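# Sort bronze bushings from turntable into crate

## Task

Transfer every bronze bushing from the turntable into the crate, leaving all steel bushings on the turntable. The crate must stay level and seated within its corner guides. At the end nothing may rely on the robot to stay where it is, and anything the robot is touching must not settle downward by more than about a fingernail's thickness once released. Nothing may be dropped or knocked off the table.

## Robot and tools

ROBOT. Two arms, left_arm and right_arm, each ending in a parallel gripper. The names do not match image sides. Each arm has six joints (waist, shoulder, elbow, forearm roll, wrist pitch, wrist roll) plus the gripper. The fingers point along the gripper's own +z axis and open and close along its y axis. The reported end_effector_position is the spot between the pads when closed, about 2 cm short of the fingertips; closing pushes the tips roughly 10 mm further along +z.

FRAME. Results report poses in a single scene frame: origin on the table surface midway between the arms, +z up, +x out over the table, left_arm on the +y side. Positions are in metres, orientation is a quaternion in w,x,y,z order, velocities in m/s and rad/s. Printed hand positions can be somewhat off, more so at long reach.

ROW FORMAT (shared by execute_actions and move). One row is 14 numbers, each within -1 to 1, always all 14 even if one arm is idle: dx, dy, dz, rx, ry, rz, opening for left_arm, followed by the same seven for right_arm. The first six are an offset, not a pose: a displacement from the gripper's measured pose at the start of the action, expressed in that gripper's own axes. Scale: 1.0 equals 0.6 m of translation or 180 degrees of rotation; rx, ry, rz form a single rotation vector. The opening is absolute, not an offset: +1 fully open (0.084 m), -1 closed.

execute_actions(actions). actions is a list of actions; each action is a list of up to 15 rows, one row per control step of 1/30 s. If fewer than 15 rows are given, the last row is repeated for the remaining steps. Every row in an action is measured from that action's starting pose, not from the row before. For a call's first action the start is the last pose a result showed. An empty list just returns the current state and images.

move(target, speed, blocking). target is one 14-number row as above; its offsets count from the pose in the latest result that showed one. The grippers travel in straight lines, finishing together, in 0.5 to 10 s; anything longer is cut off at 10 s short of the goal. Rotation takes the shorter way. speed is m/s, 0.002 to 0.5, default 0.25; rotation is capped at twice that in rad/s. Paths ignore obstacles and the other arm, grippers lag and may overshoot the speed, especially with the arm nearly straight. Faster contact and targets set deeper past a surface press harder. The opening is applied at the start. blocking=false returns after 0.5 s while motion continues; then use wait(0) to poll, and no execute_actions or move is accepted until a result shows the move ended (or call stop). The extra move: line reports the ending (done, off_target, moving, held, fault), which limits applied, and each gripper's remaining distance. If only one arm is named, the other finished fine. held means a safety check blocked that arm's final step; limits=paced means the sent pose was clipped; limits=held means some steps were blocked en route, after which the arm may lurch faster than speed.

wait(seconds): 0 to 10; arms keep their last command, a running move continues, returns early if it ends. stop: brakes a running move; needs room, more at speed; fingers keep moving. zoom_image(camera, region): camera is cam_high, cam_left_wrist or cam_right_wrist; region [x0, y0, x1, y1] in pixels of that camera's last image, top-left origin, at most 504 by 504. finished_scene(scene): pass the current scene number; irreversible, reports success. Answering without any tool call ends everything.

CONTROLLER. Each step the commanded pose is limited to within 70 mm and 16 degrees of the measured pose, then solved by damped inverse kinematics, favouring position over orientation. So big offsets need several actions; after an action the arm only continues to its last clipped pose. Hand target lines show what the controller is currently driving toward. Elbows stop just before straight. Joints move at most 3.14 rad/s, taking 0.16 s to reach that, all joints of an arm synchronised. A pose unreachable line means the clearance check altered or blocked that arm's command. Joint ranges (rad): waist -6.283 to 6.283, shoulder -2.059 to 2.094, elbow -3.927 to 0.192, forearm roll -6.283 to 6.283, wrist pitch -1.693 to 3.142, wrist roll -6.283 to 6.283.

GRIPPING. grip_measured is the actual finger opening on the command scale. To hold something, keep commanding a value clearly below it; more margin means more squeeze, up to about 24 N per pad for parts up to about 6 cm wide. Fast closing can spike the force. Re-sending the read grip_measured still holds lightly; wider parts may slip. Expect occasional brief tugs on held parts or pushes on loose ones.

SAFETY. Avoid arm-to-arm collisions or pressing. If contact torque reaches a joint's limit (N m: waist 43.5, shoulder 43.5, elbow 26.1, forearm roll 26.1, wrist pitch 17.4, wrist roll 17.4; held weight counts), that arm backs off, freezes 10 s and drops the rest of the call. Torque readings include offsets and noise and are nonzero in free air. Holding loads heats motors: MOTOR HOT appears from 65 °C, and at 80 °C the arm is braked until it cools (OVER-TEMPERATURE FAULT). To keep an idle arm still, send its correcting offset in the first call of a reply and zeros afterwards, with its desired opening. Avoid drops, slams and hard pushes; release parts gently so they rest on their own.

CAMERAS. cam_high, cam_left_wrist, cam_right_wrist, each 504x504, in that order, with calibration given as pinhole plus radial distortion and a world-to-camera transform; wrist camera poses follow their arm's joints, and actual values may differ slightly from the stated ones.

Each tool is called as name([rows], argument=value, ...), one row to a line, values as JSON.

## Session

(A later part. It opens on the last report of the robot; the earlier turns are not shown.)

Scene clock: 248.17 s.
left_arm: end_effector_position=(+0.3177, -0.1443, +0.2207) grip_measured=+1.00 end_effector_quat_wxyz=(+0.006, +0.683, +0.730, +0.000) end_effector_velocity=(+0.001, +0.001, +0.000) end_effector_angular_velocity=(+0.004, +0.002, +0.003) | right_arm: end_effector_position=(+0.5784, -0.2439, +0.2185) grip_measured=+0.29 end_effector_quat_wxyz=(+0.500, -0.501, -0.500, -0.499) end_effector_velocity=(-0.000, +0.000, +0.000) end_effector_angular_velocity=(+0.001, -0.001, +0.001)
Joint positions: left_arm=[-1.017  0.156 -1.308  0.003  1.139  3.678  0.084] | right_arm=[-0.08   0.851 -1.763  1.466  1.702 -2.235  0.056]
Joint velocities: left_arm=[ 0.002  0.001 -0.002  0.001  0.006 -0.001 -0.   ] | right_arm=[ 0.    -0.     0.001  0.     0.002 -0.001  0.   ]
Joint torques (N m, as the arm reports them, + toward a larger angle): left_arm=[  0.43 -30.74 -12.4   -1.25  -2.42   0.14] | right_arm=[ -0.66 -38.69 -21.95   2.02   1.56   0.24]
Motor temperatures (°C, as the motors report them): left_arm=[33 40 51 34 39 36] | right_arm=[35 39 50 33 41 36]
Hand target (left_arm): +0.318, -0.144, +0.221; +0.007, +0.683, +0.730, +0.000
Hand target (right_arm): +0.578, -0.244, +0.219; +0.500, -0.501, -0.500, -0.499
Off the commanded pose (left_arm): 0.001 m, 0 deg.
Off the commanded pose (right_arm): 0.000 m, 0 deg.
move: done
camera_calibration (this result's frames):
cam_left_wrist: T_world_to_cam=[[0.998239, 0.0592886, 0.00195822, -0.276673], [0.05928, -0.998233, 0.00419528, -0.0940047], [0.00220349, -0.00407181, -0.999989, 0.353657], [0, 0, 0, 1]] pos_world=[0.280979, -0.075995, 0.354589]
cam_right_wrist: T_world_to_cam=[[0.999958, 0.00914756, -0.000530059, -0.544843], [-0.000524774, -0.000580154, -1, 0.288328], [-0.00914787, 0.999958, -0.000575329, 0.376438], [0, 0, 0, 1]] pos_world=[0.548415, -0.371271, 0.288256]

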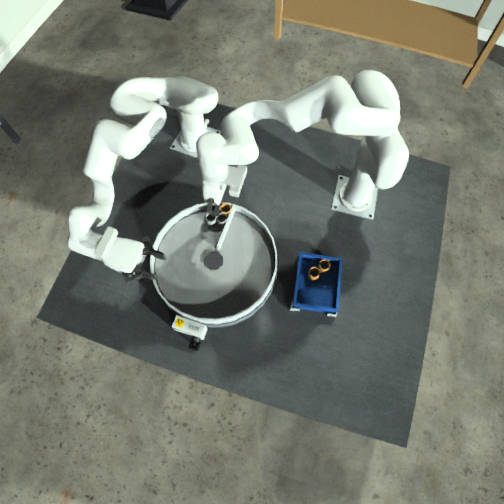

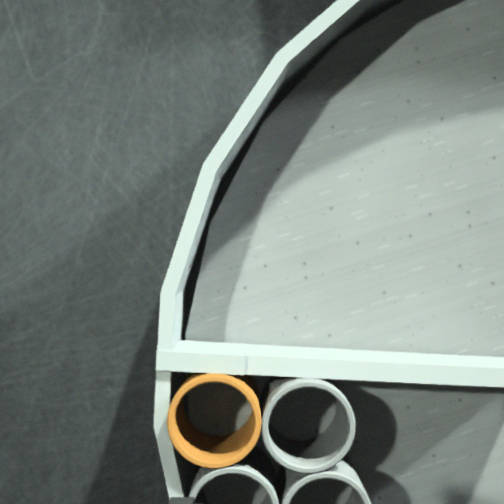

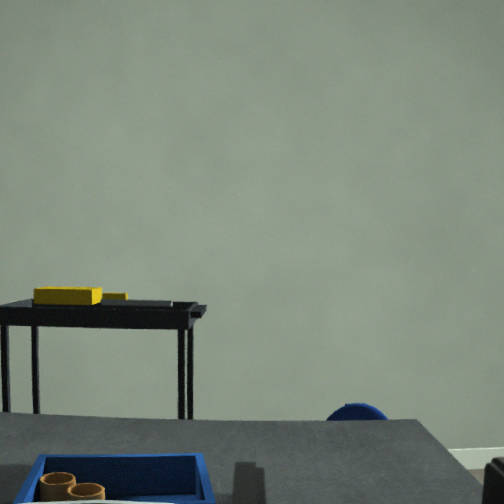

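move(target=[0,0.007,0.18,0,0,0,1, 0,0,0,0,0,0,0.3], speed=0.1)

move(target=[0,0,0.055,0,0,0,1, 0,0,0,0,0,0,0.3], speed=0.03)

move(target=[0,0,-0.2,0,0,0,1, 0,0,0,0,0,0,0.3], speed=0.05)

Scene clock: 257.67 s.
left_arm: end_effector_position=(+0.3230, -0.1455, +0.1134) grip_measured=+1.00 end_effector_quat_wxyz=(+0.007, +0.683, +0.730, -0.000) end_effector_velocity=(-0.001, +0.001, -0.003) end_effector_angular_velocity=(+0.004, +0.003, -0.000) | right_arm: end_effector_position=(+0.5784, -0.2439, +0.2185) grip_measured=+0.29 end_effector_quat_wxyz=(+0.500, -0.501, -0.500, -0.499) end_effector_velocity=(-0.000, +0.000, -0.000) end_effector_angular_velocity=(+0.000, +0.001, +0.000)
Joint positions: left_arm=[-1.01   0.291 -1.165  0.004  0.86   3.685  0.084] | right_arm=[-0.08   0.851 -1.763  1.466  1.702 -2.235  0.056]
Joint velocities: left_arm=[-0.001  0.004  0.004  0.    -0.002 -0.001 -0.   ] | right_arm=[-0.     0.001 -0.     0.     0.     0.     0.   ]
Joint torques (N m, as the arm reports them, + toward a larger angle): left_arm=[  0.53 -32.72 -11.51  -1.04  -2.34   0.3 ] | right_arm=[ -0.61 -38.99 -21.93   1.82   1.57   0.07]
Motor temperatures (°C, as the motors report them): left_arm=[33 40 51 34 39 36] | right_arm=[35 39 50 33 41 36]
Hand target (left_arm): +0.323, -0.145, +0.113; +0.006, +0.683, +0.730, +0.000
Hand target (right_arm): +0.578, -0.244, +0.219; +0.500, -0.501, -0.500, -0.499
Off the commanded pose (left_arm): 0.001 m, 0 deg.
Off the commanded pose (right_arm): 0.000 m, 0 deg.
move: done
camera_calibration (this result's frames):
cam_left_wrist: T_world_to_cam=[[0.998261, 0.058897, 0.00227163, -0.281783], [0.0588847, -0.998251, 0.00516058, -0.0950543], [0.0025716, -0.00501784, -0.999984, 0.246028], [0, 0, 0, 1]] pos_world=[0.286257, -0.0770574, 0.247154]
cam_right_wrist: T_world_to_cam=[[0.999958, 0.00914746, -0.000530225, -0.544843], [-0.00052494, -0.000580086, -1, 0.288328], [-0.00914777, 0.999958, -0.00057526, 0.376438], [0, 0, 0, 1]] pos_world=[0.548415, -0.371271, 0.288256]

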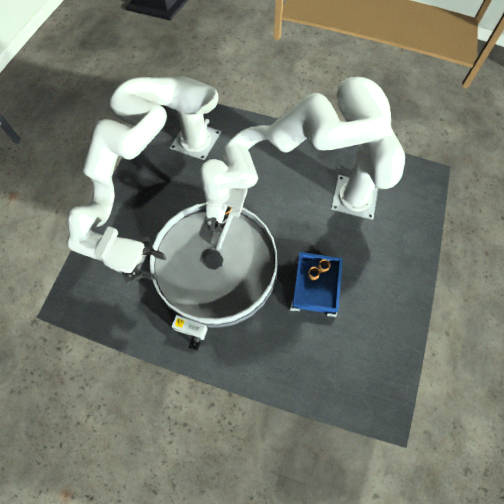

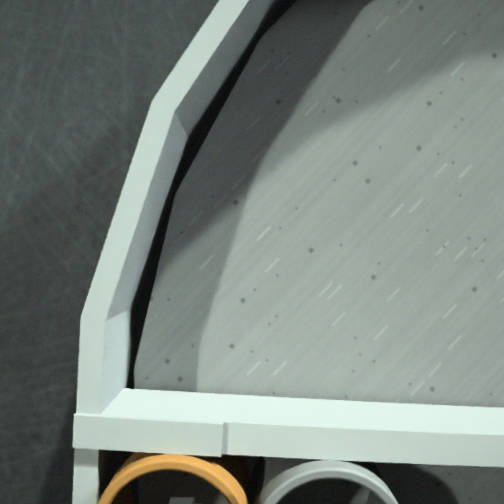

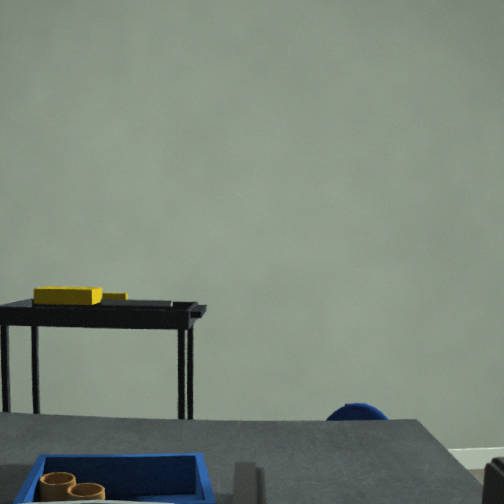

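Scene clock: 259.10 s.
left_arm: end_effector_position=(+0.3236, -0.1468, +0.0815) grip_measured=+1.00 end_effector_quat_wxyz=(+0.008, +0.684, +0.730, -0.000) end_effector_velocity=(-0.000, +0.001, -0.002) end_effector_angular_velocity=(+0.002, +0.002, +0.002) | right_arm: end_effector_position=(+0.5784, -0.2439, +0.2185) grip_measured=+0.29 end_effector_quat_wxyz=(+0.500, -0.501, -0.500, -0.499) end_effector_velocity=(+0.000, +0.000, +0.000) end_effector_angular_velocity=(-0.001, -0.001, +0.000)
Joint positions: left_arm=[-1.01   0.347 -1.142  0.004  0.778  3.685  0.084] | right_arm=[-0.08   0.851 -1.763  1.466  1.702 -2.235  0.056]
Joint velocities: left_arm=[ 0.     0.003  0.002 -0.    -0.003 -0.001  0.   ] | right_arm=[ 0.     0.    -0.001 -0.001 -0.    -0.    -0.   ]
Joint torques (N m, as the arm reports them, + toward a larger angle): left_arm=[  3.43 -24.38  -5.99  -0.75   0.7   -0.13] | right_arm=[ -0.62 -39.07 -21.9    2.05   1.52   0.1 ]
Motor temperatures (°C, as the motors report them): left_arm=[33 40 51 34 39 36] | right_arm=[35 39 50 33 41 36]
Hand target (left_arm): +0.323, -0.146, +0.080; +0.007, +0.683, +0.730, -0.000
Hand target (right_arm): +0.578, -0.244, +0.219; +0.500, -0.501, -0.500, -0.499
Off the commanded pose (left_arm): 0.002 m, 0 deg.
Off the commanded pose (right_arm): 0.000 m, 0 deg.
move: done
camera_calibration (this result's frames):
cam_left_wrist: T_world_to_cam=[[0.998292, 0.0583157, 0.00365109, -0.282496], [0.0582866, -0.998271, 0.00764175, -0.0962134], [0.00409041, -0.00741588, -0.999964, 0.213287], [0, 0, 0, 1]] pos_world=[0.286749, -0.0779914, 0.215046]
cam_right_wrist: T_world_to_cam=[[0.999958, 0.00914739, -0.000529766, -0.544843], [-0.000524482, -0.000580071, -1, 0.288328], [-0.0091477, 0.999958, -0.000575249, 0.376438], [0, 0, 0, 1]] pos_world=[0.548415, -0.371271, 0.288256]

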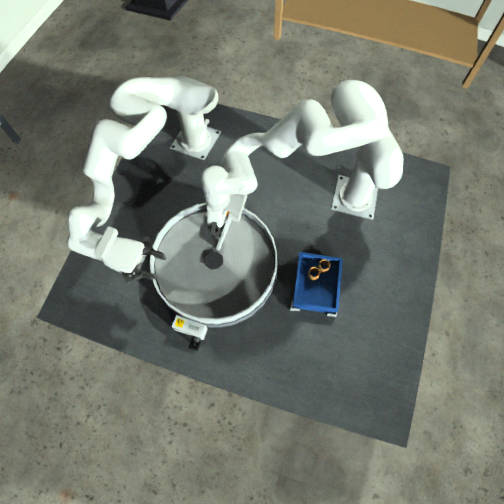

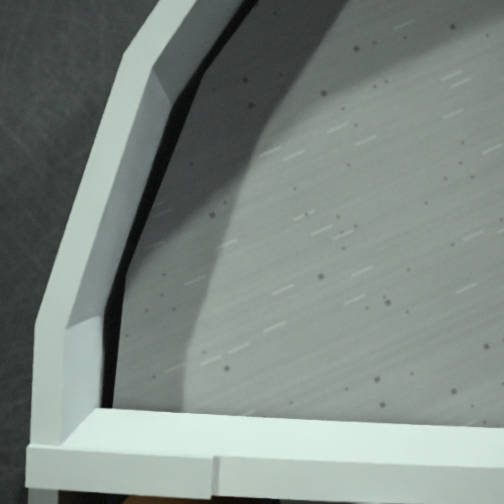

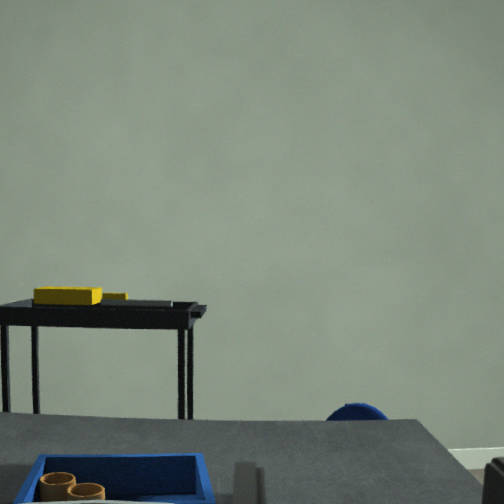

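Scene clock: 261.83 s.
left_arm: end_effector_position=(+0.3222, -0.1449, +0.2010) grip_measured=+1.00 end_effector_quat_wxyz=(+0.008, +0.683, +0.730, -0.000) end_effector_velocity=(-0.000, +0.001, +0.000) end_effector_angular_velocity=(+0.004, +0.002, +0.000) | right_arm: end_effector_position=(+0.5784, -0.2439, +0.2185) grip_measured=+0.29 end_effector_quat_wxyz=(+0.500, -0.501, -0.500, -0.499) end_effector_velocity=(-0.000, +0.000, +0.000) end_effector_angular_velocity=(+0.001, -0.001, +0.001)
Joint positions: left_arm=[-1.01   0.179 -1.279  0.003  1.084  3.685  0.084] | right_arm=[-0.08   0.851 -1.763  1.466  1.702 -2.235  0.056]
Joint velocities: left_arm=[ 0.     0.001 -0.002  0.     0.006 -0.     0.   ] | right_arm=[ 0.    -0.     0.    -0.     0.001 -0.001  0.   ]
Joint torques (N m, as the arm reports them, + toward a larger angle): left_arm=[ -0.05 -31.3  -12.65  -1.29  -2.21   0.14] | right_arm=[ -0.39 -38.95 -22.21   1.92   1.57   0.25]
Motor temperatures (°C, as the motors report them): left_arm=[33 40 51 34 39 36] | right_arm=[35 39 50 33 41 36]
Hand target (left_arm): +0.322, -0.145, +0.201; +0.008, +0.683, +0.730, -0.000
Hand target (right_arm): +0.578, -0.244, +0.219; +0.500, -0.501, -0.500, -0.499
Off the commanded pose (left_arm): 0.001 m, 0 deg.
Off the commanded pose (right_arm): 0.000 m, 0 deg.
move: done
camera_calibration (this result's frames):
cam_left_wrist: T_world_to_cam=[[0.998268, 0.0587183, 0.00364677, -0.281576], [0.0586915, -0.998251, 0.00707291, -0.0951855], [0.0040557, -0.00684662, -0.999968, 0.332964], [0, 0, 0, 1]] pos_world=[0.285324, -0.0762057, 0.334654]
cam_right_wrist: T_world_to_cam=[[0.999958, 0.00914751, -0.000529983, -0.544843], [-0.000524698, -0.00058012, -1, 0.288328], [-0.00914781, 0.999958, -0.000575296, 0.376438], [0, 0, 0, 1]] pos_world=[0.548415, -0.371271, 0.288256]

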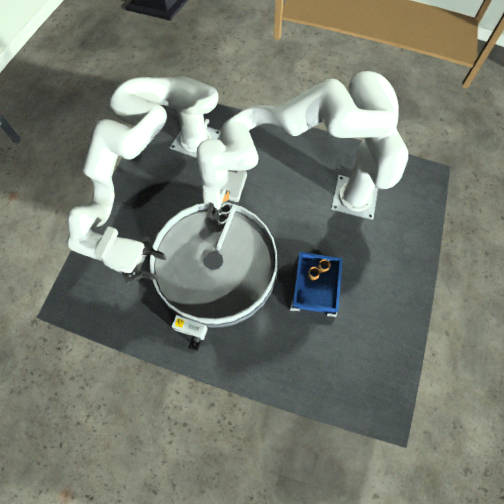

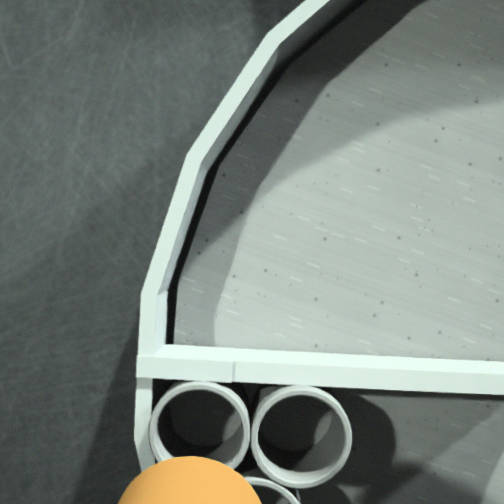

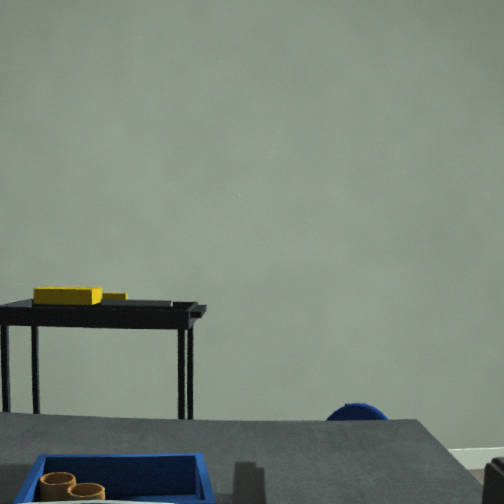

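move(target=[0,0,0,0,0,0,-1, 0,0,0,0,0,0,0.3])

move(target=[0.6,0.216,-0.033,0,0,0,-1, 0,0,0,0,0,0,0.3])

move(target=[0,0,0,0,0,0,1, -0.042,-0.333,0.6,0,0,0,0.3])

Scene clock: 268.43 s.
left_arm: end_effector_position=(+0.3222, -0.1449, +0.2011) grip_measured=-0.71 end_effector_quat_wxyz=(+0.008, +0.683, +0.730, -0.000) end_effector_velocity=(-0.000, -0.001, +0.000) end_effector_angular_velocity=(-0.001, -0.000, -0.001) | right_arm: end_effector_position=(+0.5784, -0.2439, +0.2185) grip_measured=+0.29 end_effector_quat_wxyz=(+0.500, -0.501, -0.500, -0.499) end_effector_velocity=(+0.000, -0.000, -0.000) end_effector_angular_velocity=(+0.001, +0.001, -0.001)
Joint positions: left_arm=[-1.01   0.179 -1.279  0.003  1.084  3.685  0.013] | right_arm=[-0.08   0.851 -1.763  1.466  1.702 -2.235  0.056]
Joint velocities: left_arm=[-0.001  0.    -0.001 -0.     0.    -0.     0.   ] | right_arm=[-0.     0.     0.     0.001 -0.     0.001  0.   ]
Joint torques (N m, as the arm reports them, + toward a larger angle): left_arm=[  0.03 -31.14 -12.72  -1.5   -2.22   0.06] | right_arm=[ -0.42 -38.85 -21.95   2.01   1.64   0.13]
Motor temperatures (°C, as the motors report them): left_arm=[33 40 51 34 39 36] | right_arm=[35 39 50 33 41 36]
Hand target (left_arm): +0.322, -0.145, +0.201; +0.008, +0.683, +0.730, -0.000
Hand target (right_arm): +0.578, -0.244, +0.219; +0.500, -0.501, -0.500, -0.499
Off the commanded pose (left_arm): 0.000 m, 0 deg.
Off the commanded pose (right_arm): 0.000 m, 0 deg.
move: done
camera_calibration (this result's frames):
cam_left_wrist: T_world_to_cam=[[0.998268, 0.0587166, 0.00364485, -0.281573], [0.0586898, -0.998251, 0.00708032, -0.0951893], [0.00405421, -0.00685414, -0.999968, 0.33297], [0, 0, 0, 1]] pos_world=[0.285322, -0.0762075, 0.33466]
cam_right_wrist: T_world_to_cam=[[0.999958, 0.00914773, -0.000530252, -0.544843], [-0.000524968, -0.000580033, -1, 0.288328], [-0.00914804, 0.999958, -0.000575207, 0.376438], [0, 0, 0, 1]] pos_world=[0.548415, -0.371271, 0.288256]

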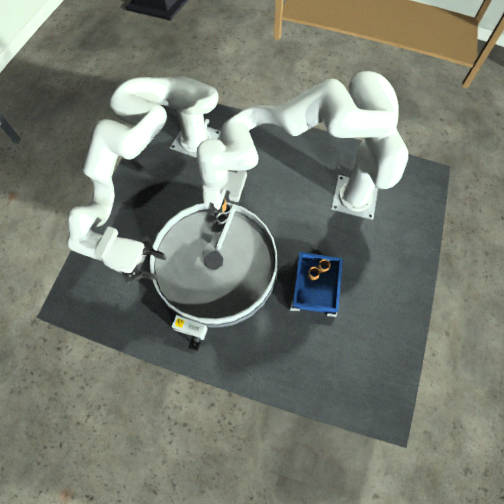

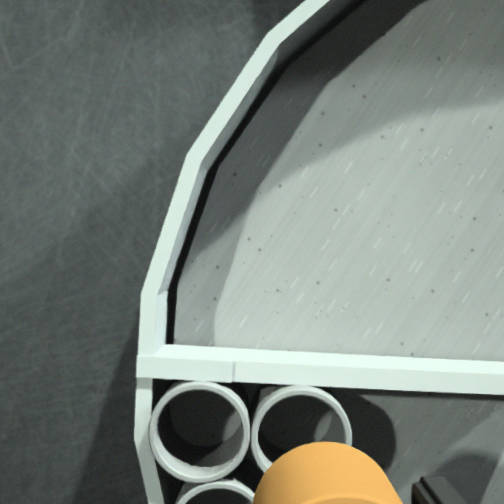

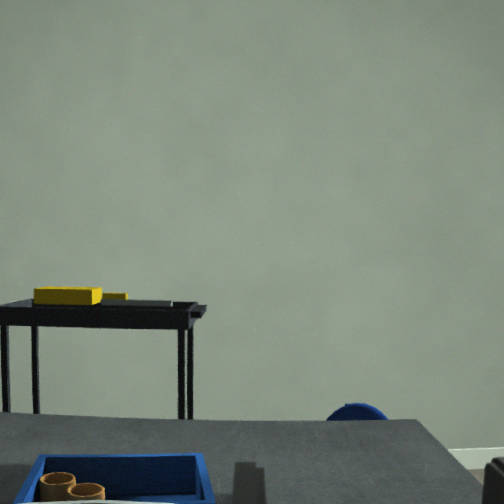

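Scene clock: 270.50 s.
left_arm: end_effector_position=(+0.4273, +0.2224, +0.2172) grip_measured=-0.71 end_effector_quat_wxyz=(+0.007, +0.684, +0.730, -0.000) end_effector_velocity=(+0.001, +0.002, -0.000) end_effector_angular_velocity=(-0.001, +0.000, +0.002) | right_arm: end_effector_position=(+0.5784, -0.2439, +0.2185) grip_measured=+0.29 end_effector_quat_wxyz=(+0.500, -0.501, -0.500, -0.499) end_effector_velocity=(-0.000, +0.000, +0.000) end_effector_angular_velocity=(+0.001, -0.000, +0.000)
Joint positions: left_arm=[-0.196 -0.214 -0.879 -0.01   1.081  4.506  0.013] | right_arm=[-0.08   0.851 -1.763  1.466  1.702 -2.235  0.056]
Joint velocities: left_arm=[ 0.007  0.002 -0.001 -0.002 -0.     0.005  0.   ] | right_arm=[-0.    -0.     0.     0.     0.001  0.     0.   ]
Joint torques (N m, as the arm reports them, + toward a larger angle): left_arm=[  0.02 -20.91 -12.85  -0.83  -2.36   0.31] | right_arm=[ -0.78 -38.89 -22.02   2.04   1.59   0.19]
Motor temperatures (°C, as the motors report them): left_arm=[33 40 51 34 39 36] | right_arm=[35 39 50 33 41 36]
Hand target (left_arm): +0.427, +0.223, +0.217; +0.007, +0.683, +0.730, -0.000
Hand target (right_arm): +0.578, -0.244, +0.219; +0.500, -0.501, -0.500, -0.499
Off the commanded pose (left_arm): 0.001 m, 0 deg.
Off the commanded pose (right_arm): 0.000 m, 0 deg.
move: done
camera_calibration (this result's frames):
cam_left_wrist: T_world_to_cam=[[0.998305, 0.0581252, 0.00292339, -0.407874], [0.058107, -0.998293, 0.00595329, 0.265664], [0.00326443, -0.00577333, -0.999978, 0.351308], [0, 0, 0, 1]] pos_world=[0.390599, 0.290947, 0.350911]
cam_right_wrist: T_world_to_cam=[[0.999958, 0.0091479, -0.000530488, -0.544843], [-0.000525203, -0.000580099, -1, 0.288328], [-0.0091482, 0.999958, -0.00057527, 0.376438], [0, 0, 0, 1]] pos_world=[0.548415, -0.371271, 0.288256]

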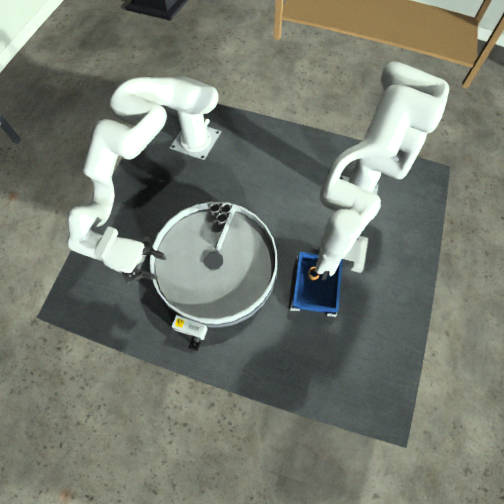

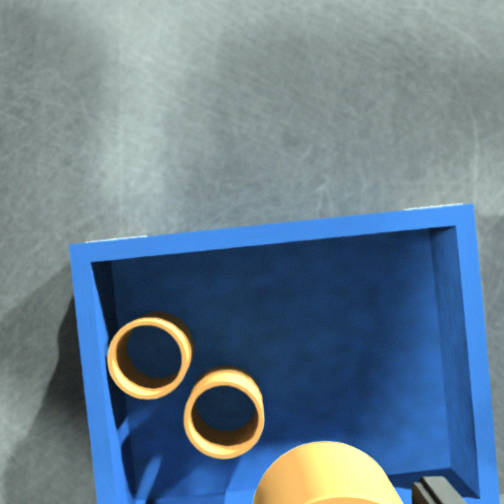

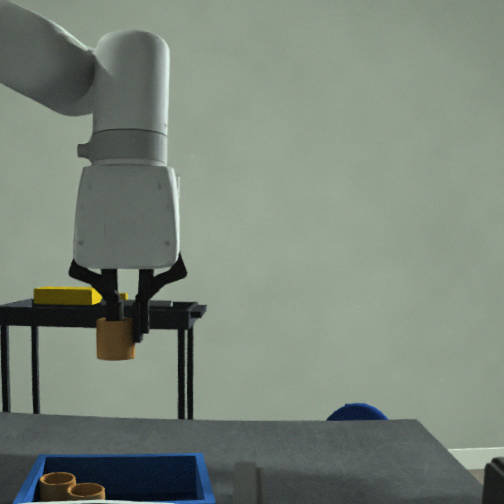

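Scene clock: 272.70 s.
left_arm: end_effector_position=(+0.4273, +0.2224, +0.2172) grip_measured=+1.00 end_effector_quat_wxyz=(+0.007, +0.684, +0.730, -0.000) end_effector_velocity=(-0.000, +0.001, -0.000) end_effector_angular_velocity=(-0.001, +0.001, +0.002) | right_arm: end_effector_position=(+0.3783, +0.1148, +0.1927) grip_measured=+0.29 end_effector_quat_wxyz=(+0.499, -0.501, -0.500, -0.499) end_effector_velocity=(-0.002, +0.003, +0.000) end_effector_angular_velocity=(+0.000, -0.001, +0.002)
Joint positions: left_arm=[-0.196 -0.214 -0.879 -0.01   1.081  4.506  0.084] | right_arm=[ 0.696  0.541 -1.191  2.075  1.215 -2.581  0.056]
Joint velocities: left_arm=[ 0.002 -0.     0.    -0.001  0.     0.001 -0.   ] | right_arm=[ 0.007  0.002 -0.004  0.003 -0.003 -0.001  0.   ]
Joint torques (N m, as the arm reports them, + toward a larger angle): left_arm=[ -0.48 -21.3  -12.6   -1.46  -2.32  -0.04] | right_arm=[ -1.03 -32.84 -20.49   0.84   2.     0.22]
Motor temperatures (°C, as the motors report them): left_arm=[33 40 51 34 39 36] | right_arm=[35 39 50 33 41 36]
Hand target (left_arm): +0.427, +0.222, +0.217; +0.007, +0.684, +0.730, -0.000
Hand target (right_arm): +0.378, +0.115, +0.193; +0.500, -0.501, -0.501, -0.499
Off the commanded pose (left_arm): 0.000 m, 0 deg.
Off the commanded pose (right_arm): 0.001 m, 0 deg.
move: done
camera_calibration (this result's frames):
cam_left_wrist: T_world_to_cam=[[0.998305, 0.0581253, 0.00292336, -0.407875], [0.0581071, -0.998293, 0.00595314, 0.265664], [0.00326439, -0.00577318, -0.999978, 0.351308], [0, 0, 0, 1]] pos_world=[0.390599, 0.290947, 0.350911]
cam_right_wrist: T_world_to_cam=[[0.999958, 0.00917292, -0.0000779052, -0.34815], [-0.0000621739, -0.00171525, -0.999999, 0.262579], [-0.00917304, 0.999956, -0.0017146, 0.0161286], [0, 0, 0, 1]] pos_world=[0.3483, -0.0124839, 0.262579]

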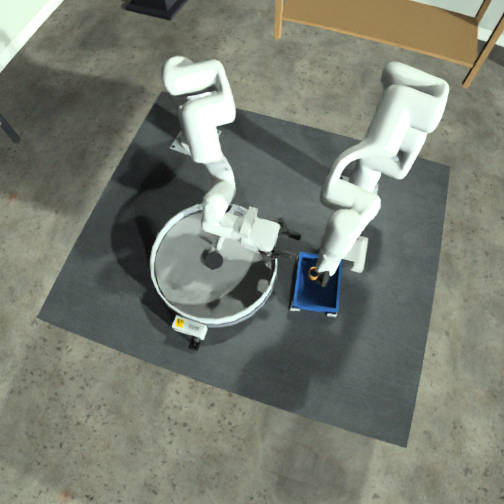

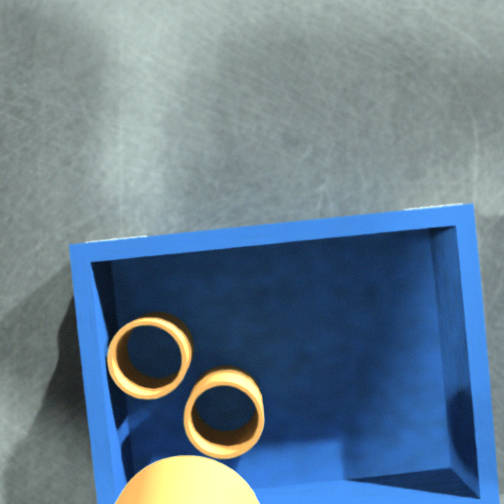

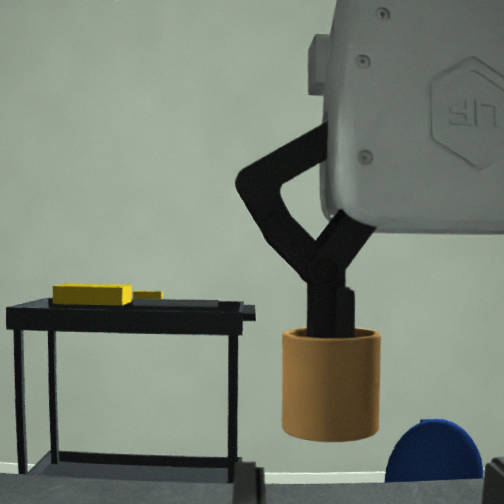

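move(target=[0,0,0,0,0,0,1, 0.02,0,0.18,0,0,0,0.3], speed=0.06)

move(target=[0,0,0,0,0,0,1, 0,0,0,0,0,0,-1])

move(target=[0,0,-0.13,0,0,0,1, 0,0,0,0,0,0,-1], speed=0.04)

move(target=[0,0,0,0,0,0,1, -0.08,0.1,0.03,0,0,0,-1], speed=0.1)

move(target=[0,0,0,0,0,0,1, 0,0,0,0,0,0,0.3])

move(target=[0,0,0,0,0,0,1, 0.1,0.1,-0.5,0,0,0,0.3])

Scene clock: 285.13 s.
left_arm: end_effector_position=(+0.4273, +0.2224, +0.2172) grip_measured=+1.00 end_effector_quat_wxyz=(+0.007, +0.684, +0.730, -0.000) end_effector_velocity=(-0.000, +0.000, -0.000) end_effector_angular_velocity=(+0.000, +0.000, -0.000) | right_arm: end_effector_position=(+0.3786, +0.2226, +0.2047) grip_measured=+0.29 end_effector_quat_wxyz=(+0.499, -0.501, -0.500, -0.499) end_effector_velocity=(+0.001, +0.002, +0.001) end_effector_angular_velocity=(+0.000, -0.004, +0.001)
Joint positions: left_arm=[-0.196 -0.214 -0.879 -0.01   1.081  4.506  0.084] | right_arm=[ 0.87   0.711 -1.517  2.172  1.034 -2.503  0.056]
Joint velocities: left_arm=[ 0.  0.  0. -0. -0.  0. -0.] | right_arm=[ 0.002  0.003 -0.009 -0.002 -0.004  0.001  0.   ]
Joint torques (N m, as the arm reports them, + toward a larger angle): left_arm=[  0.14 -20.72 -12.16  -0.85  -2.3   -0.09] | right_arm=[ -0.98 -37.6  -22.67   0.54   2.05   0.2 ]
Motor temperatures (°C, as the motors report them): left_arm=[33 39 51 34 39 36] | right_arm=[35 39 50 33 41 36]
Hand target (left_arm): +0.427, +0.222, +0.217; +0.007, +0.684, +0.730, -0.000
Hand target (right_arm): +0.378, +0.223, +0.205; +0.499, -0.501, -0.500, -0.499
Off the commanded pose (left_arm): 0.000 m, 0 deg.
Off the commanded pose (right_arm): 0.000 m, 0 deg.
move: done
camera_calibration (this result's frames):
cam_left_wrist: T_world_to_cam=[[0.998305, 0.0581254, 0.00292349, -0.407875], [0.0581072, -0.998293, 0.00595315, 0.265664], [0.00326453, -0.00577318, -0.999978, 0.351308], [0, 0, 0, 1]] pos_world=[0.390599, 0.290947, 0.350911]
cam_right_wrist: T_world_to_cam=[[0.999962, 0.0086894, 0.0000402833, -0.349295], [0.0000561094, -0.00182108, -0.999998, 0.274742], [-0.00868932, 0.999961, -0.0018215, -0.0917224], [0, 0, 0, 1]] pos_world=[0.34847, 0.0952543, 0.274589]

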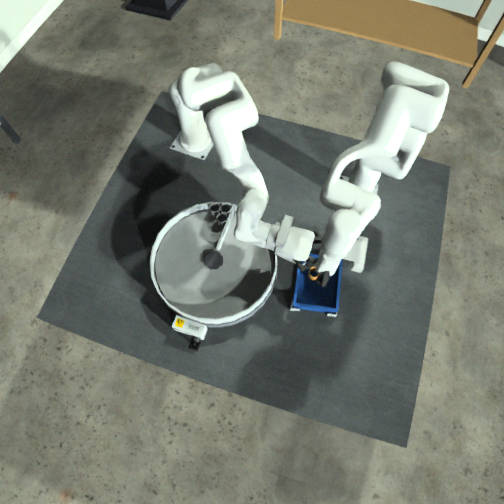

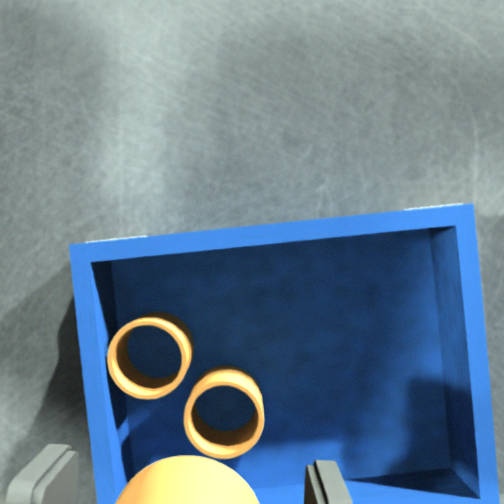

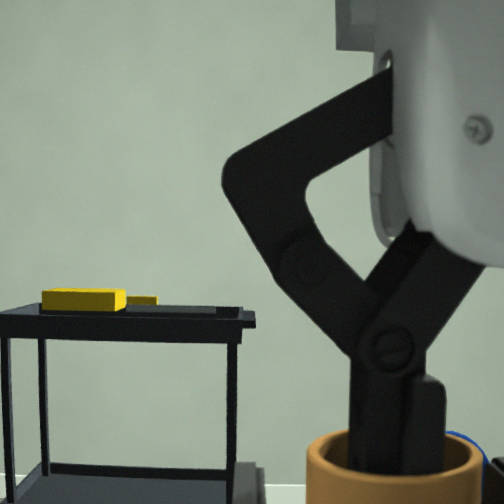

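Scene clock: 285.63 s.
left_arm: end_effector_position=(+0.4273, +0.2224, +0.2172) grip_measured=+1.00 end_effector_quat_wxyz=(+0.007, +0.684, +0.730, -0.000) end_effector_velocity=(-0.000, -0.000, +0.000) end_effector_angular_velocity=(-0.001, +0.001, +0.000) | right_arm: end_effector_position=(+0.3786, +0.2226, +0.2047) grip_measured=-0.14 end_effector_quat_wxyz=(+0.499, -0.501, -0.500, -0.499) end_effector_velocity=(+0.000, +0.000, +0.000) end_effector_angular_velocity=(+0.001, +0.000, -0.002)
Joint positions: left_arm=[-0.196 -0.214 -0.879 -0.01   1.081  4.506  0.084] | right_arm=[ 0.87   0.711 -1.517  2.171  1.034 -2.503  0.038]
Joint velocities: left_arm=[-0.     0.    -0.001 -0.001  0.001 -0.    -0.   ] | right_arm=[ 0.     0.    -0.     0.003 -0.001 -0.001  0.   ]
Joint torques (N m, as the arm reports them, + toward a larger angle): left_arm=[  0.19 -21.4  -12.87  -1.2   -2.21   0.25] | right_arm=[ -0.51 -37.13 -22.58   0.79   1.69   0.34]
Motor temperatures (°C, as the motors report them): left_arm=[33 39 51 34 39 36] | right_arm=[35 39 50 33 41 36]
Hand target (left_arm): +0.427, +0.222, +0.217; +0.007, +0.684, +0.730, -0.000
Hand target (right_arm): +0.379, +0.223, +0.205; +0.499, -0.501, -0.500, -0.499
Off the commanded pose (left_arm): 0.000 m, 0 deg.
Off the commanded pose (right_arm): 0.000 m, 0 deg.
move: done
camera_calibration (this result's frames):
cam_left_wrist: T_world_to_cam=[[0.998305, 0.0581282, 0.00293578, -0.407885], [0.05811, -0.998293, 0.00594018, 0.265674], [0.00327606, -0.00575951, -0.999978, 0.351297], [0, 0, 0, 1]] pos_world=[0.390604, 0.290953, 0.350909]
cam_right_wrist: T_world_to_cam=[[0.999962, 0.00871817, 0.0000763554, -0.349302], [0.0000918596, -0.001778, -0.999998, 0.27475], [-0.00871802, 0.99996, -0.00177873, -0.0917254], [0, 0, 0, 1]] pos_world=[0.348464, 0.0952556, 0.274613]

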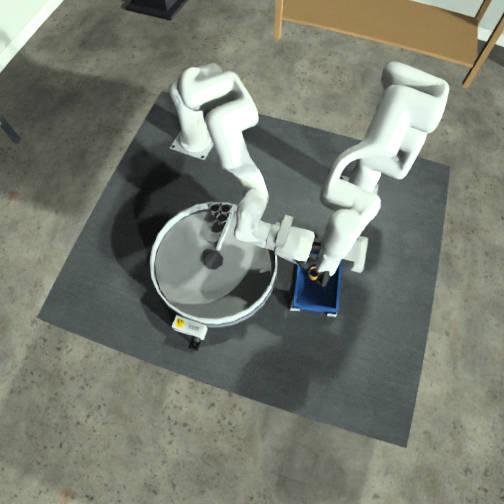

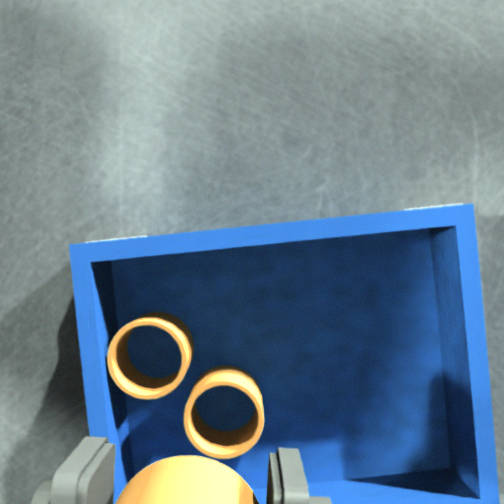

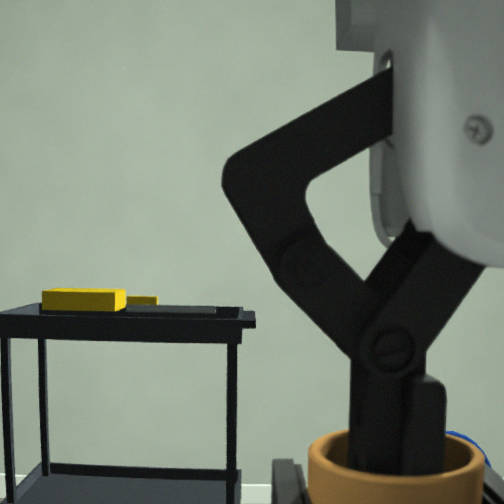

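Scene clock: 287.90 s.
left_arm: end_effector_position=(+0.4263, +0.2234, +0.2949) grip_measured=+1.00 end_effector_quat_wxyz=(+0.007, +0.683, +0.730, -0.000) end_effector_velocity=(-0.001, +0.000, +0.001) end_effector_angular_velocity=(+0.000, +0.003, +0.001) | right_arm: end_effector_position=(+0.3786, +0.2226, +0.2047) grip_measured=-0.14 end_effector_quat_wxyz=(+0.499, -0.501, -0.500, -0.499) end_effector_velocity=(-0.000, +0.000, +0.001) end_effector_angular_velocity=(+0.001, -0.001, +0.002)
Joint positions: left_arm=[-0.193 -0.257 -1.062 -0.009  1.307  4.506  0.084] | right_arm=[ 0.87   0.711 -1.517  2.171  1.034 -2.503  0.038]
Joint velocities: left_arm=[-0.     0.001 -0.003 -0.     0.005 -0.001  0.   ] | right_arm=[ 0.    -0.001 -0.    -0.002  0.001  0.001 -0.   ]
Joint torques (N m, as the arm reports them, + toward a larger angle): left_arm=[ -0.01 -19.75 -12.7   -1.19  -2.08   0.  ] | right_arm=[ -0.79 -38.17 -23.24   0.69   1.99   0.15]
Motor temperatures (°C, as the motors report them): left_arm=[33 39 52 34 39 36] | right_arm=[35 39 50 33 41 36]
Hand target (left_arm): +0.426, +0.223, +0.295; +0.007, +0.683, +0.730, -0.000
Hand target (right_arm): +0.379, +0.223, +0.205; +0.499, -0.501, -0.500, -0.499
Off the commanded pose (left_arm): 0.000 m, 0 deg.
Off the commanded pose (right_arm): 0.000 m, 0 deg.
move: done
camera_calibration (this result's frames):
cam_left_wrist: T_world_to_cam=[[0.998285, 0.0584731, 0.00266318, -0.407132], [0.0584571, -0.998273, 0.00574072, 0.266179], [0.00299426, -0.00557519, -0.99998, 0.4291], [0, 0, 0, 1]] pos_world=[0.389589, 0.291918, 0.428647]
cam_right_wrist: T_world_to_cam=[[0.999962, 0.00871831, 0.0000763546, -0.349302], [0.0000918606, -0.00177817, -0.999998, 0.27475], [-0.00871816, 0.99996, -0.0017789, -0.0917253], [0, 0, 0, 1]] pos_world=[0.348464, 0.0952556, 0.274613]

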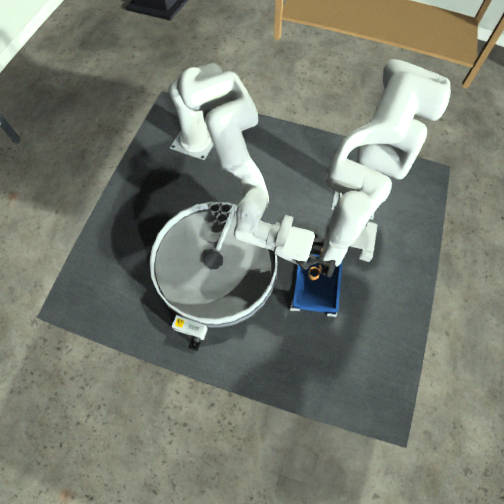

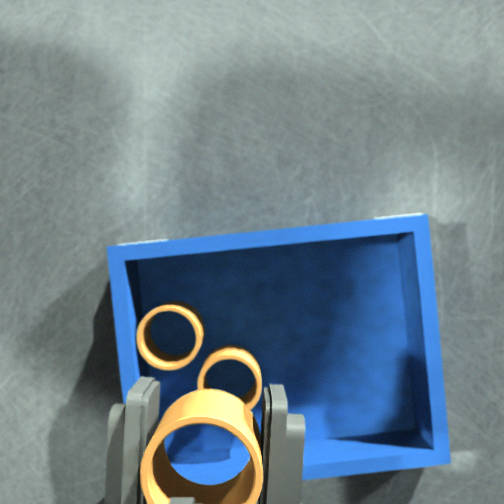

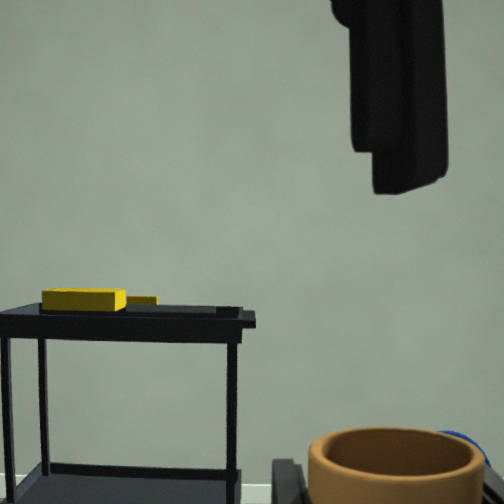

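Scene clock: 289.17 s.
left_arm: end_effector_position=(+0.4263, +0.2234, +0.2949) grip_measured=+1.00 end_effector_quat_wxyz=(+0.007, +0.683, +0.730, -0.000) end_effector_velocity=(-0.000, -0.000, -0.000) end_effector_angular_velocity=(+0.000, +0.001, -0.001) | right_arm: end_effector_position=(+0.4387, +0.2408, +0.1576) grip_measured=-0.14 end_effector_quat_wxyz=(+0.499, -0.501, -0.500, -0.500) end_effector_velocity=(+0.001, -0.000, -0.004) end_effector_angular_velocity=(-0.004, +0.004, +0.001)
Joint positions: left_arm=[-0.193 -0.257 -1.062 -0.009  1.307  4.506  0.084] | right_arm=[ 0.826  0.995 -1.865  2.099  1.029 -2.42   0.038]
Joint velocities: left_arm=[-0.001  0.     0.     0.     0.    -0.     0.   ] | right_arm=[-0.001  0.009 -0.007 -0.004 -0.     0.004 -0.   ]
Joint torques (N m, as the arm reports them, + toward a larger angle): left_arm=[  0.13 -19.47 -12.61  -1.53  -2.24   0.15] | right_arm=[ -0.7  -42.57 -23.69   0.64   2.14   0.2 ]
Motor temperatures (°C, as the motors report them): left_arm=[33 39 52 34 39 36] | right_arm=[35 39 50 33 41 36]
Hand target (left_arm): +0.426, +0.223, +0.295; +0.007, +0.683, +0.730, -0.000
Hand target (right_arm): +0.439, +0.241, +0.157; +0.499, -0.501, -0.500, -0.499
Off the commanded pose (left_arm): 0.000 m, 0 deg.
Off the commanded pose (right_arm): 0.001 m, 0 deg.
move: done
camera_calibration (this result's frames):
cam_left_wrist: T_world_to_cam=[[0.998285, 0.0584733, 0.00266287, -0.407132], [0.0584572, -0.998273, 0.00574078, 0.266178], [0.00299395, -0.00557527, -0.99998, 0.4291], [0, 0, 0, 1]] pos_world=[0.389589, 0.291918, 0.428647]
cam_right_wrist: T_world_to_cam=[[0.999963, 0.00858612, 0.000617717, -0.409637], [0.000627101, -0.00109037, -0.999999, 0.227207], [-0.00858544, 0.999963, -0.00109571, -0.109694], [0, 0, 0, 1]] pos_world=[0.408538, 0.113455, 0.227339]

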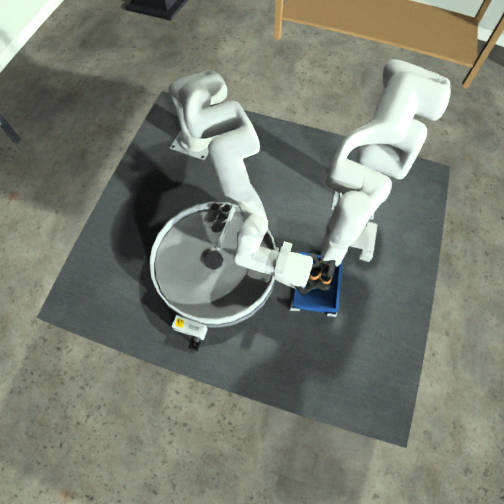

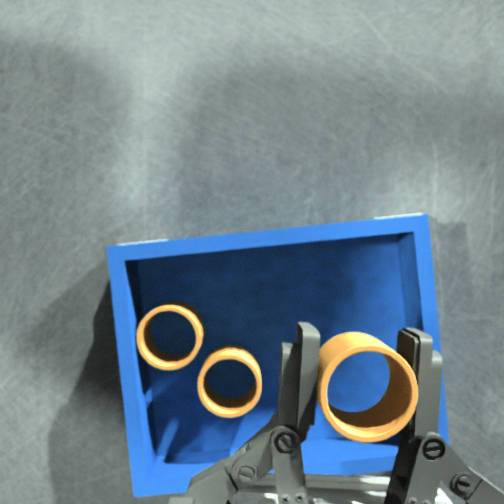

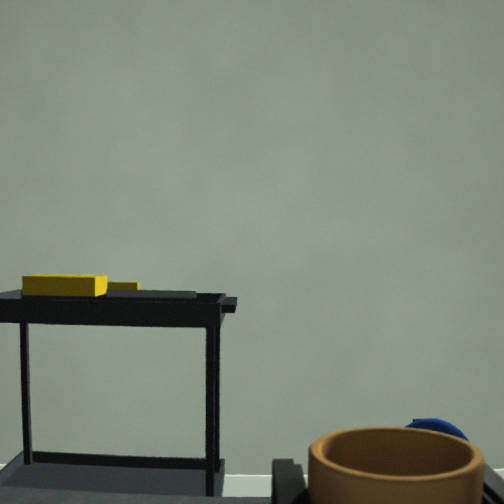

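Scene clock: 289.70 s.
left_arm: end_effector_position=(+0.4263, +0.2234, +0.2949) grip_measured=+1.00 end_effector_quat_wxyz=(+0.007, +0.683, +0.730, -0.000) end_effector_velocity=(+0.000, -0.000, +0.001) end_effector_angular_velocity=(-0.001, -0.002, +0.000) | right_arm: end_effector_position=(+0.4387, +0.2408, +0.1576) grip_measured=+0.29 end_effector_quat_wxyz=(+0.499, -0.501, -0.500, -0.500) end_effector_velocity=(+0.000, -0.000, -0.000) end_effector_angular_velocity=(+0.000, -0.001, -0.000)
Joint positions: left_arm=[-0.193 -0.257 -1.062 -0.009  1.307  4.506  0.084] | right_arm=[ 0.826  0.995 -1.865  2.099  1.029 -2.42   0.056]
Joint velocities: left_arm=[-0.     0.    -0.001 -0.    -0.001 -0.     0.   ] | right_arm=[-0.    -0.     0.     0.     0.    -0.001  0.   ]
Joint torques (N m, as the arm reports them, + toward a larger angle): left_arm=[  0.48 -19.94 -12.48  -0.91  -2.35  -0.1 ] | right_arm=[ -0.79 -41.72 -23.32   0.72   1.74   0.2 ]
Motor temperatures (°C, as the motors report them): left_arm=[33 39 52 34 39 36] | right_arm=[35 39 50 33 41 36]
Hand target (left_arm): +0.426, +0.223, +0.295; +0.007, +0.683, +0.730, -0.000
Hand target (right_arm): +0.439, +0.241, +0.158; +0.499, -0.501, -0.500, -0.500
Off the commanded pose (left_arm): 0.000 m, 0 deg.
Off the commanded pose (right_arm): 0.000 m, 0 deg.
move: done
camera_calibration (this result's frames):
cam_left_wrist: T_world_to_cam=[[0.998285, 0.0584731, 0.00266272, -0.407132], [0.0584571, -0.998273, 0.0057409, 0.266178], [0.00299381, -0.0055754, -0.99998, 0.4291], [0, 0, 0, 1]] pos_world=[0.389589, 0.291918, 0.428647]
cam_right_wrist: T_world_to_cam=[[0.999963, 0.00859748, 0.000651483, -0.409645], [0.000660415, -0.00103616, -0.999999, 0.227222], [-0.0085968, 0.999963, -0.0010418, -0.109706], [0, 0, 0, 1]] pos_world=[0.408536, 0.113459, 0.227374]

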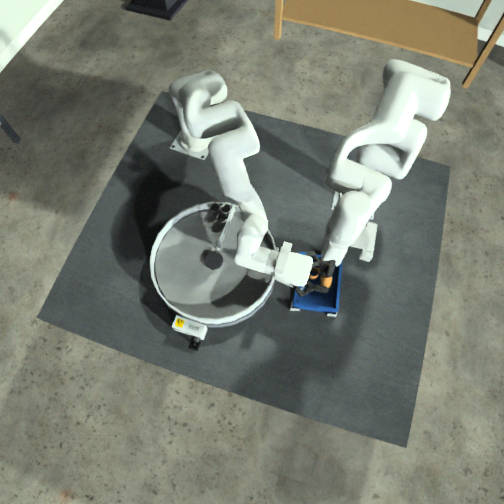

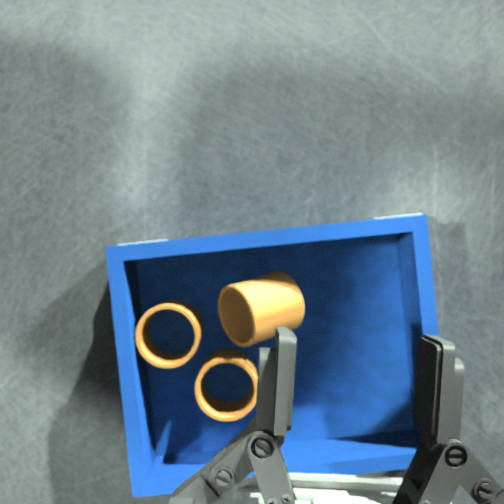

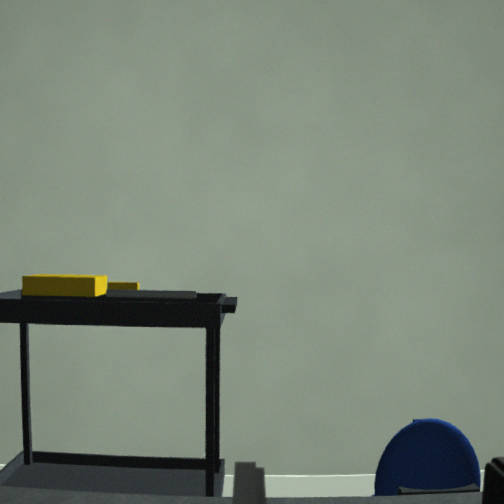

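Scene clock: 291.50 s.
left_arm: end_effector_position=(+0.4263, +0.2234, +0.2949) grip_measured=+1.00 end_effector_quat_wxyz=(+0.007, +0.683, +0.730, -0.000) end_effector_velocity=(+0.000, +0.000, +0.000) end_effector_angular_velocity=(+0.000, -0.000, +0.001) | right_arm: end_effector_position=(+0.4980, -0.0584, +0.2173) grip_measured=+0.29 end_effector_quat_wxyz=(+0.500, -0.501, -0.500, -0.499) end_effector_velocity=(+0.001, -0.003, +0.001) end_effector_angular_velocity=(+0.001, -0.001, -0.002)
Joint positions: left_arm=[-0.193 -0.257 -1.062 -0.009  1.307  4.506  0.084] | right_arm=[ 0.272  0.602 -1.354  1.704  1.445 -2.397  0.056]
Joint velocities: left_arm=[ 0.001  0.    -0.001  0.     0.    -0.    -0.   ] | right_arm=[-0.007 -0.002  0.001 -0.003  0.003  0.     0.   ]
Joint torques (N m, as the arm reports them, + toward a larger angle): left_arm=[  0.7  -20.1  -12.84  -1.12  -2.14  -0.11] | right_arm=[ -0.42 -34.65 -21.17   1.31   1.85   0.26]
Motor temperatures (°C, as the motors report them): left_arm=[33 39 52 34 39 36] | right_arm=[35 39 50 33 41 36]
Hand target (left_arm): +0.426, +0.223, +0.295; +0.007, +0.683, +0.730, -0.000
Hand target (right_arm): +0.498, -0.059, +0.218; +0.500, -0.501, -0.500, -0.500
Off the commanded pose (left_arm): 0.000 m, 0 deg.
Off the commanded pose (right_arm): 0.001 m, 0 deg.
move: done
camera_calibration (this result's frames):
cam_left_wrist: T_world_to_cam=[[0.998285, 0.0584733, 0.00266277, -0.407132], [0.0584572, -0.998273, 0.0057409, 0.266178], [0.00299386, -0.0055754, -0.99998, 0.4291], [0, 0, 0, 1]] pos_world=[0.389589, 0.291918, 0.428647]
cam_right_wrist: T_world_to_cam=[[0.999955, 0.00946919, -0.00013577, -0.466157], [-0.000129729, -0.000638575, -1, 0.286995], [-0.00946927, 0.999955, -0.000637318, 0.19043], [0, 0, 0, 1]] pos_world=[0.467977, -0.185824, 0.287053]

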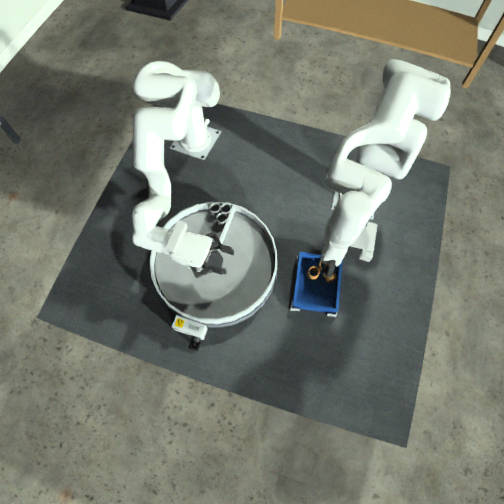

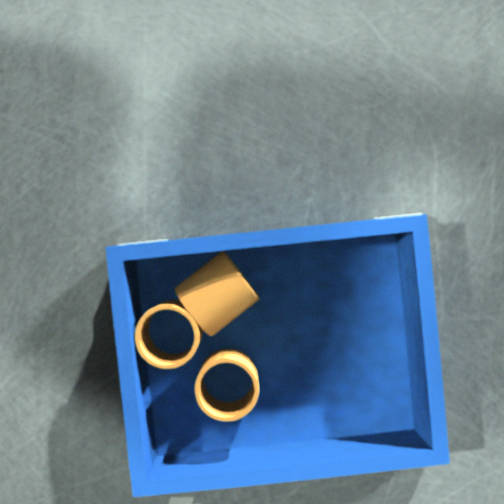

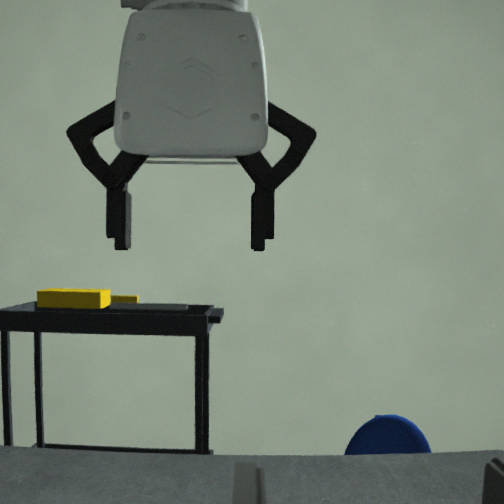

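finished_scene(scene=2)

The scene is finished: the task was done.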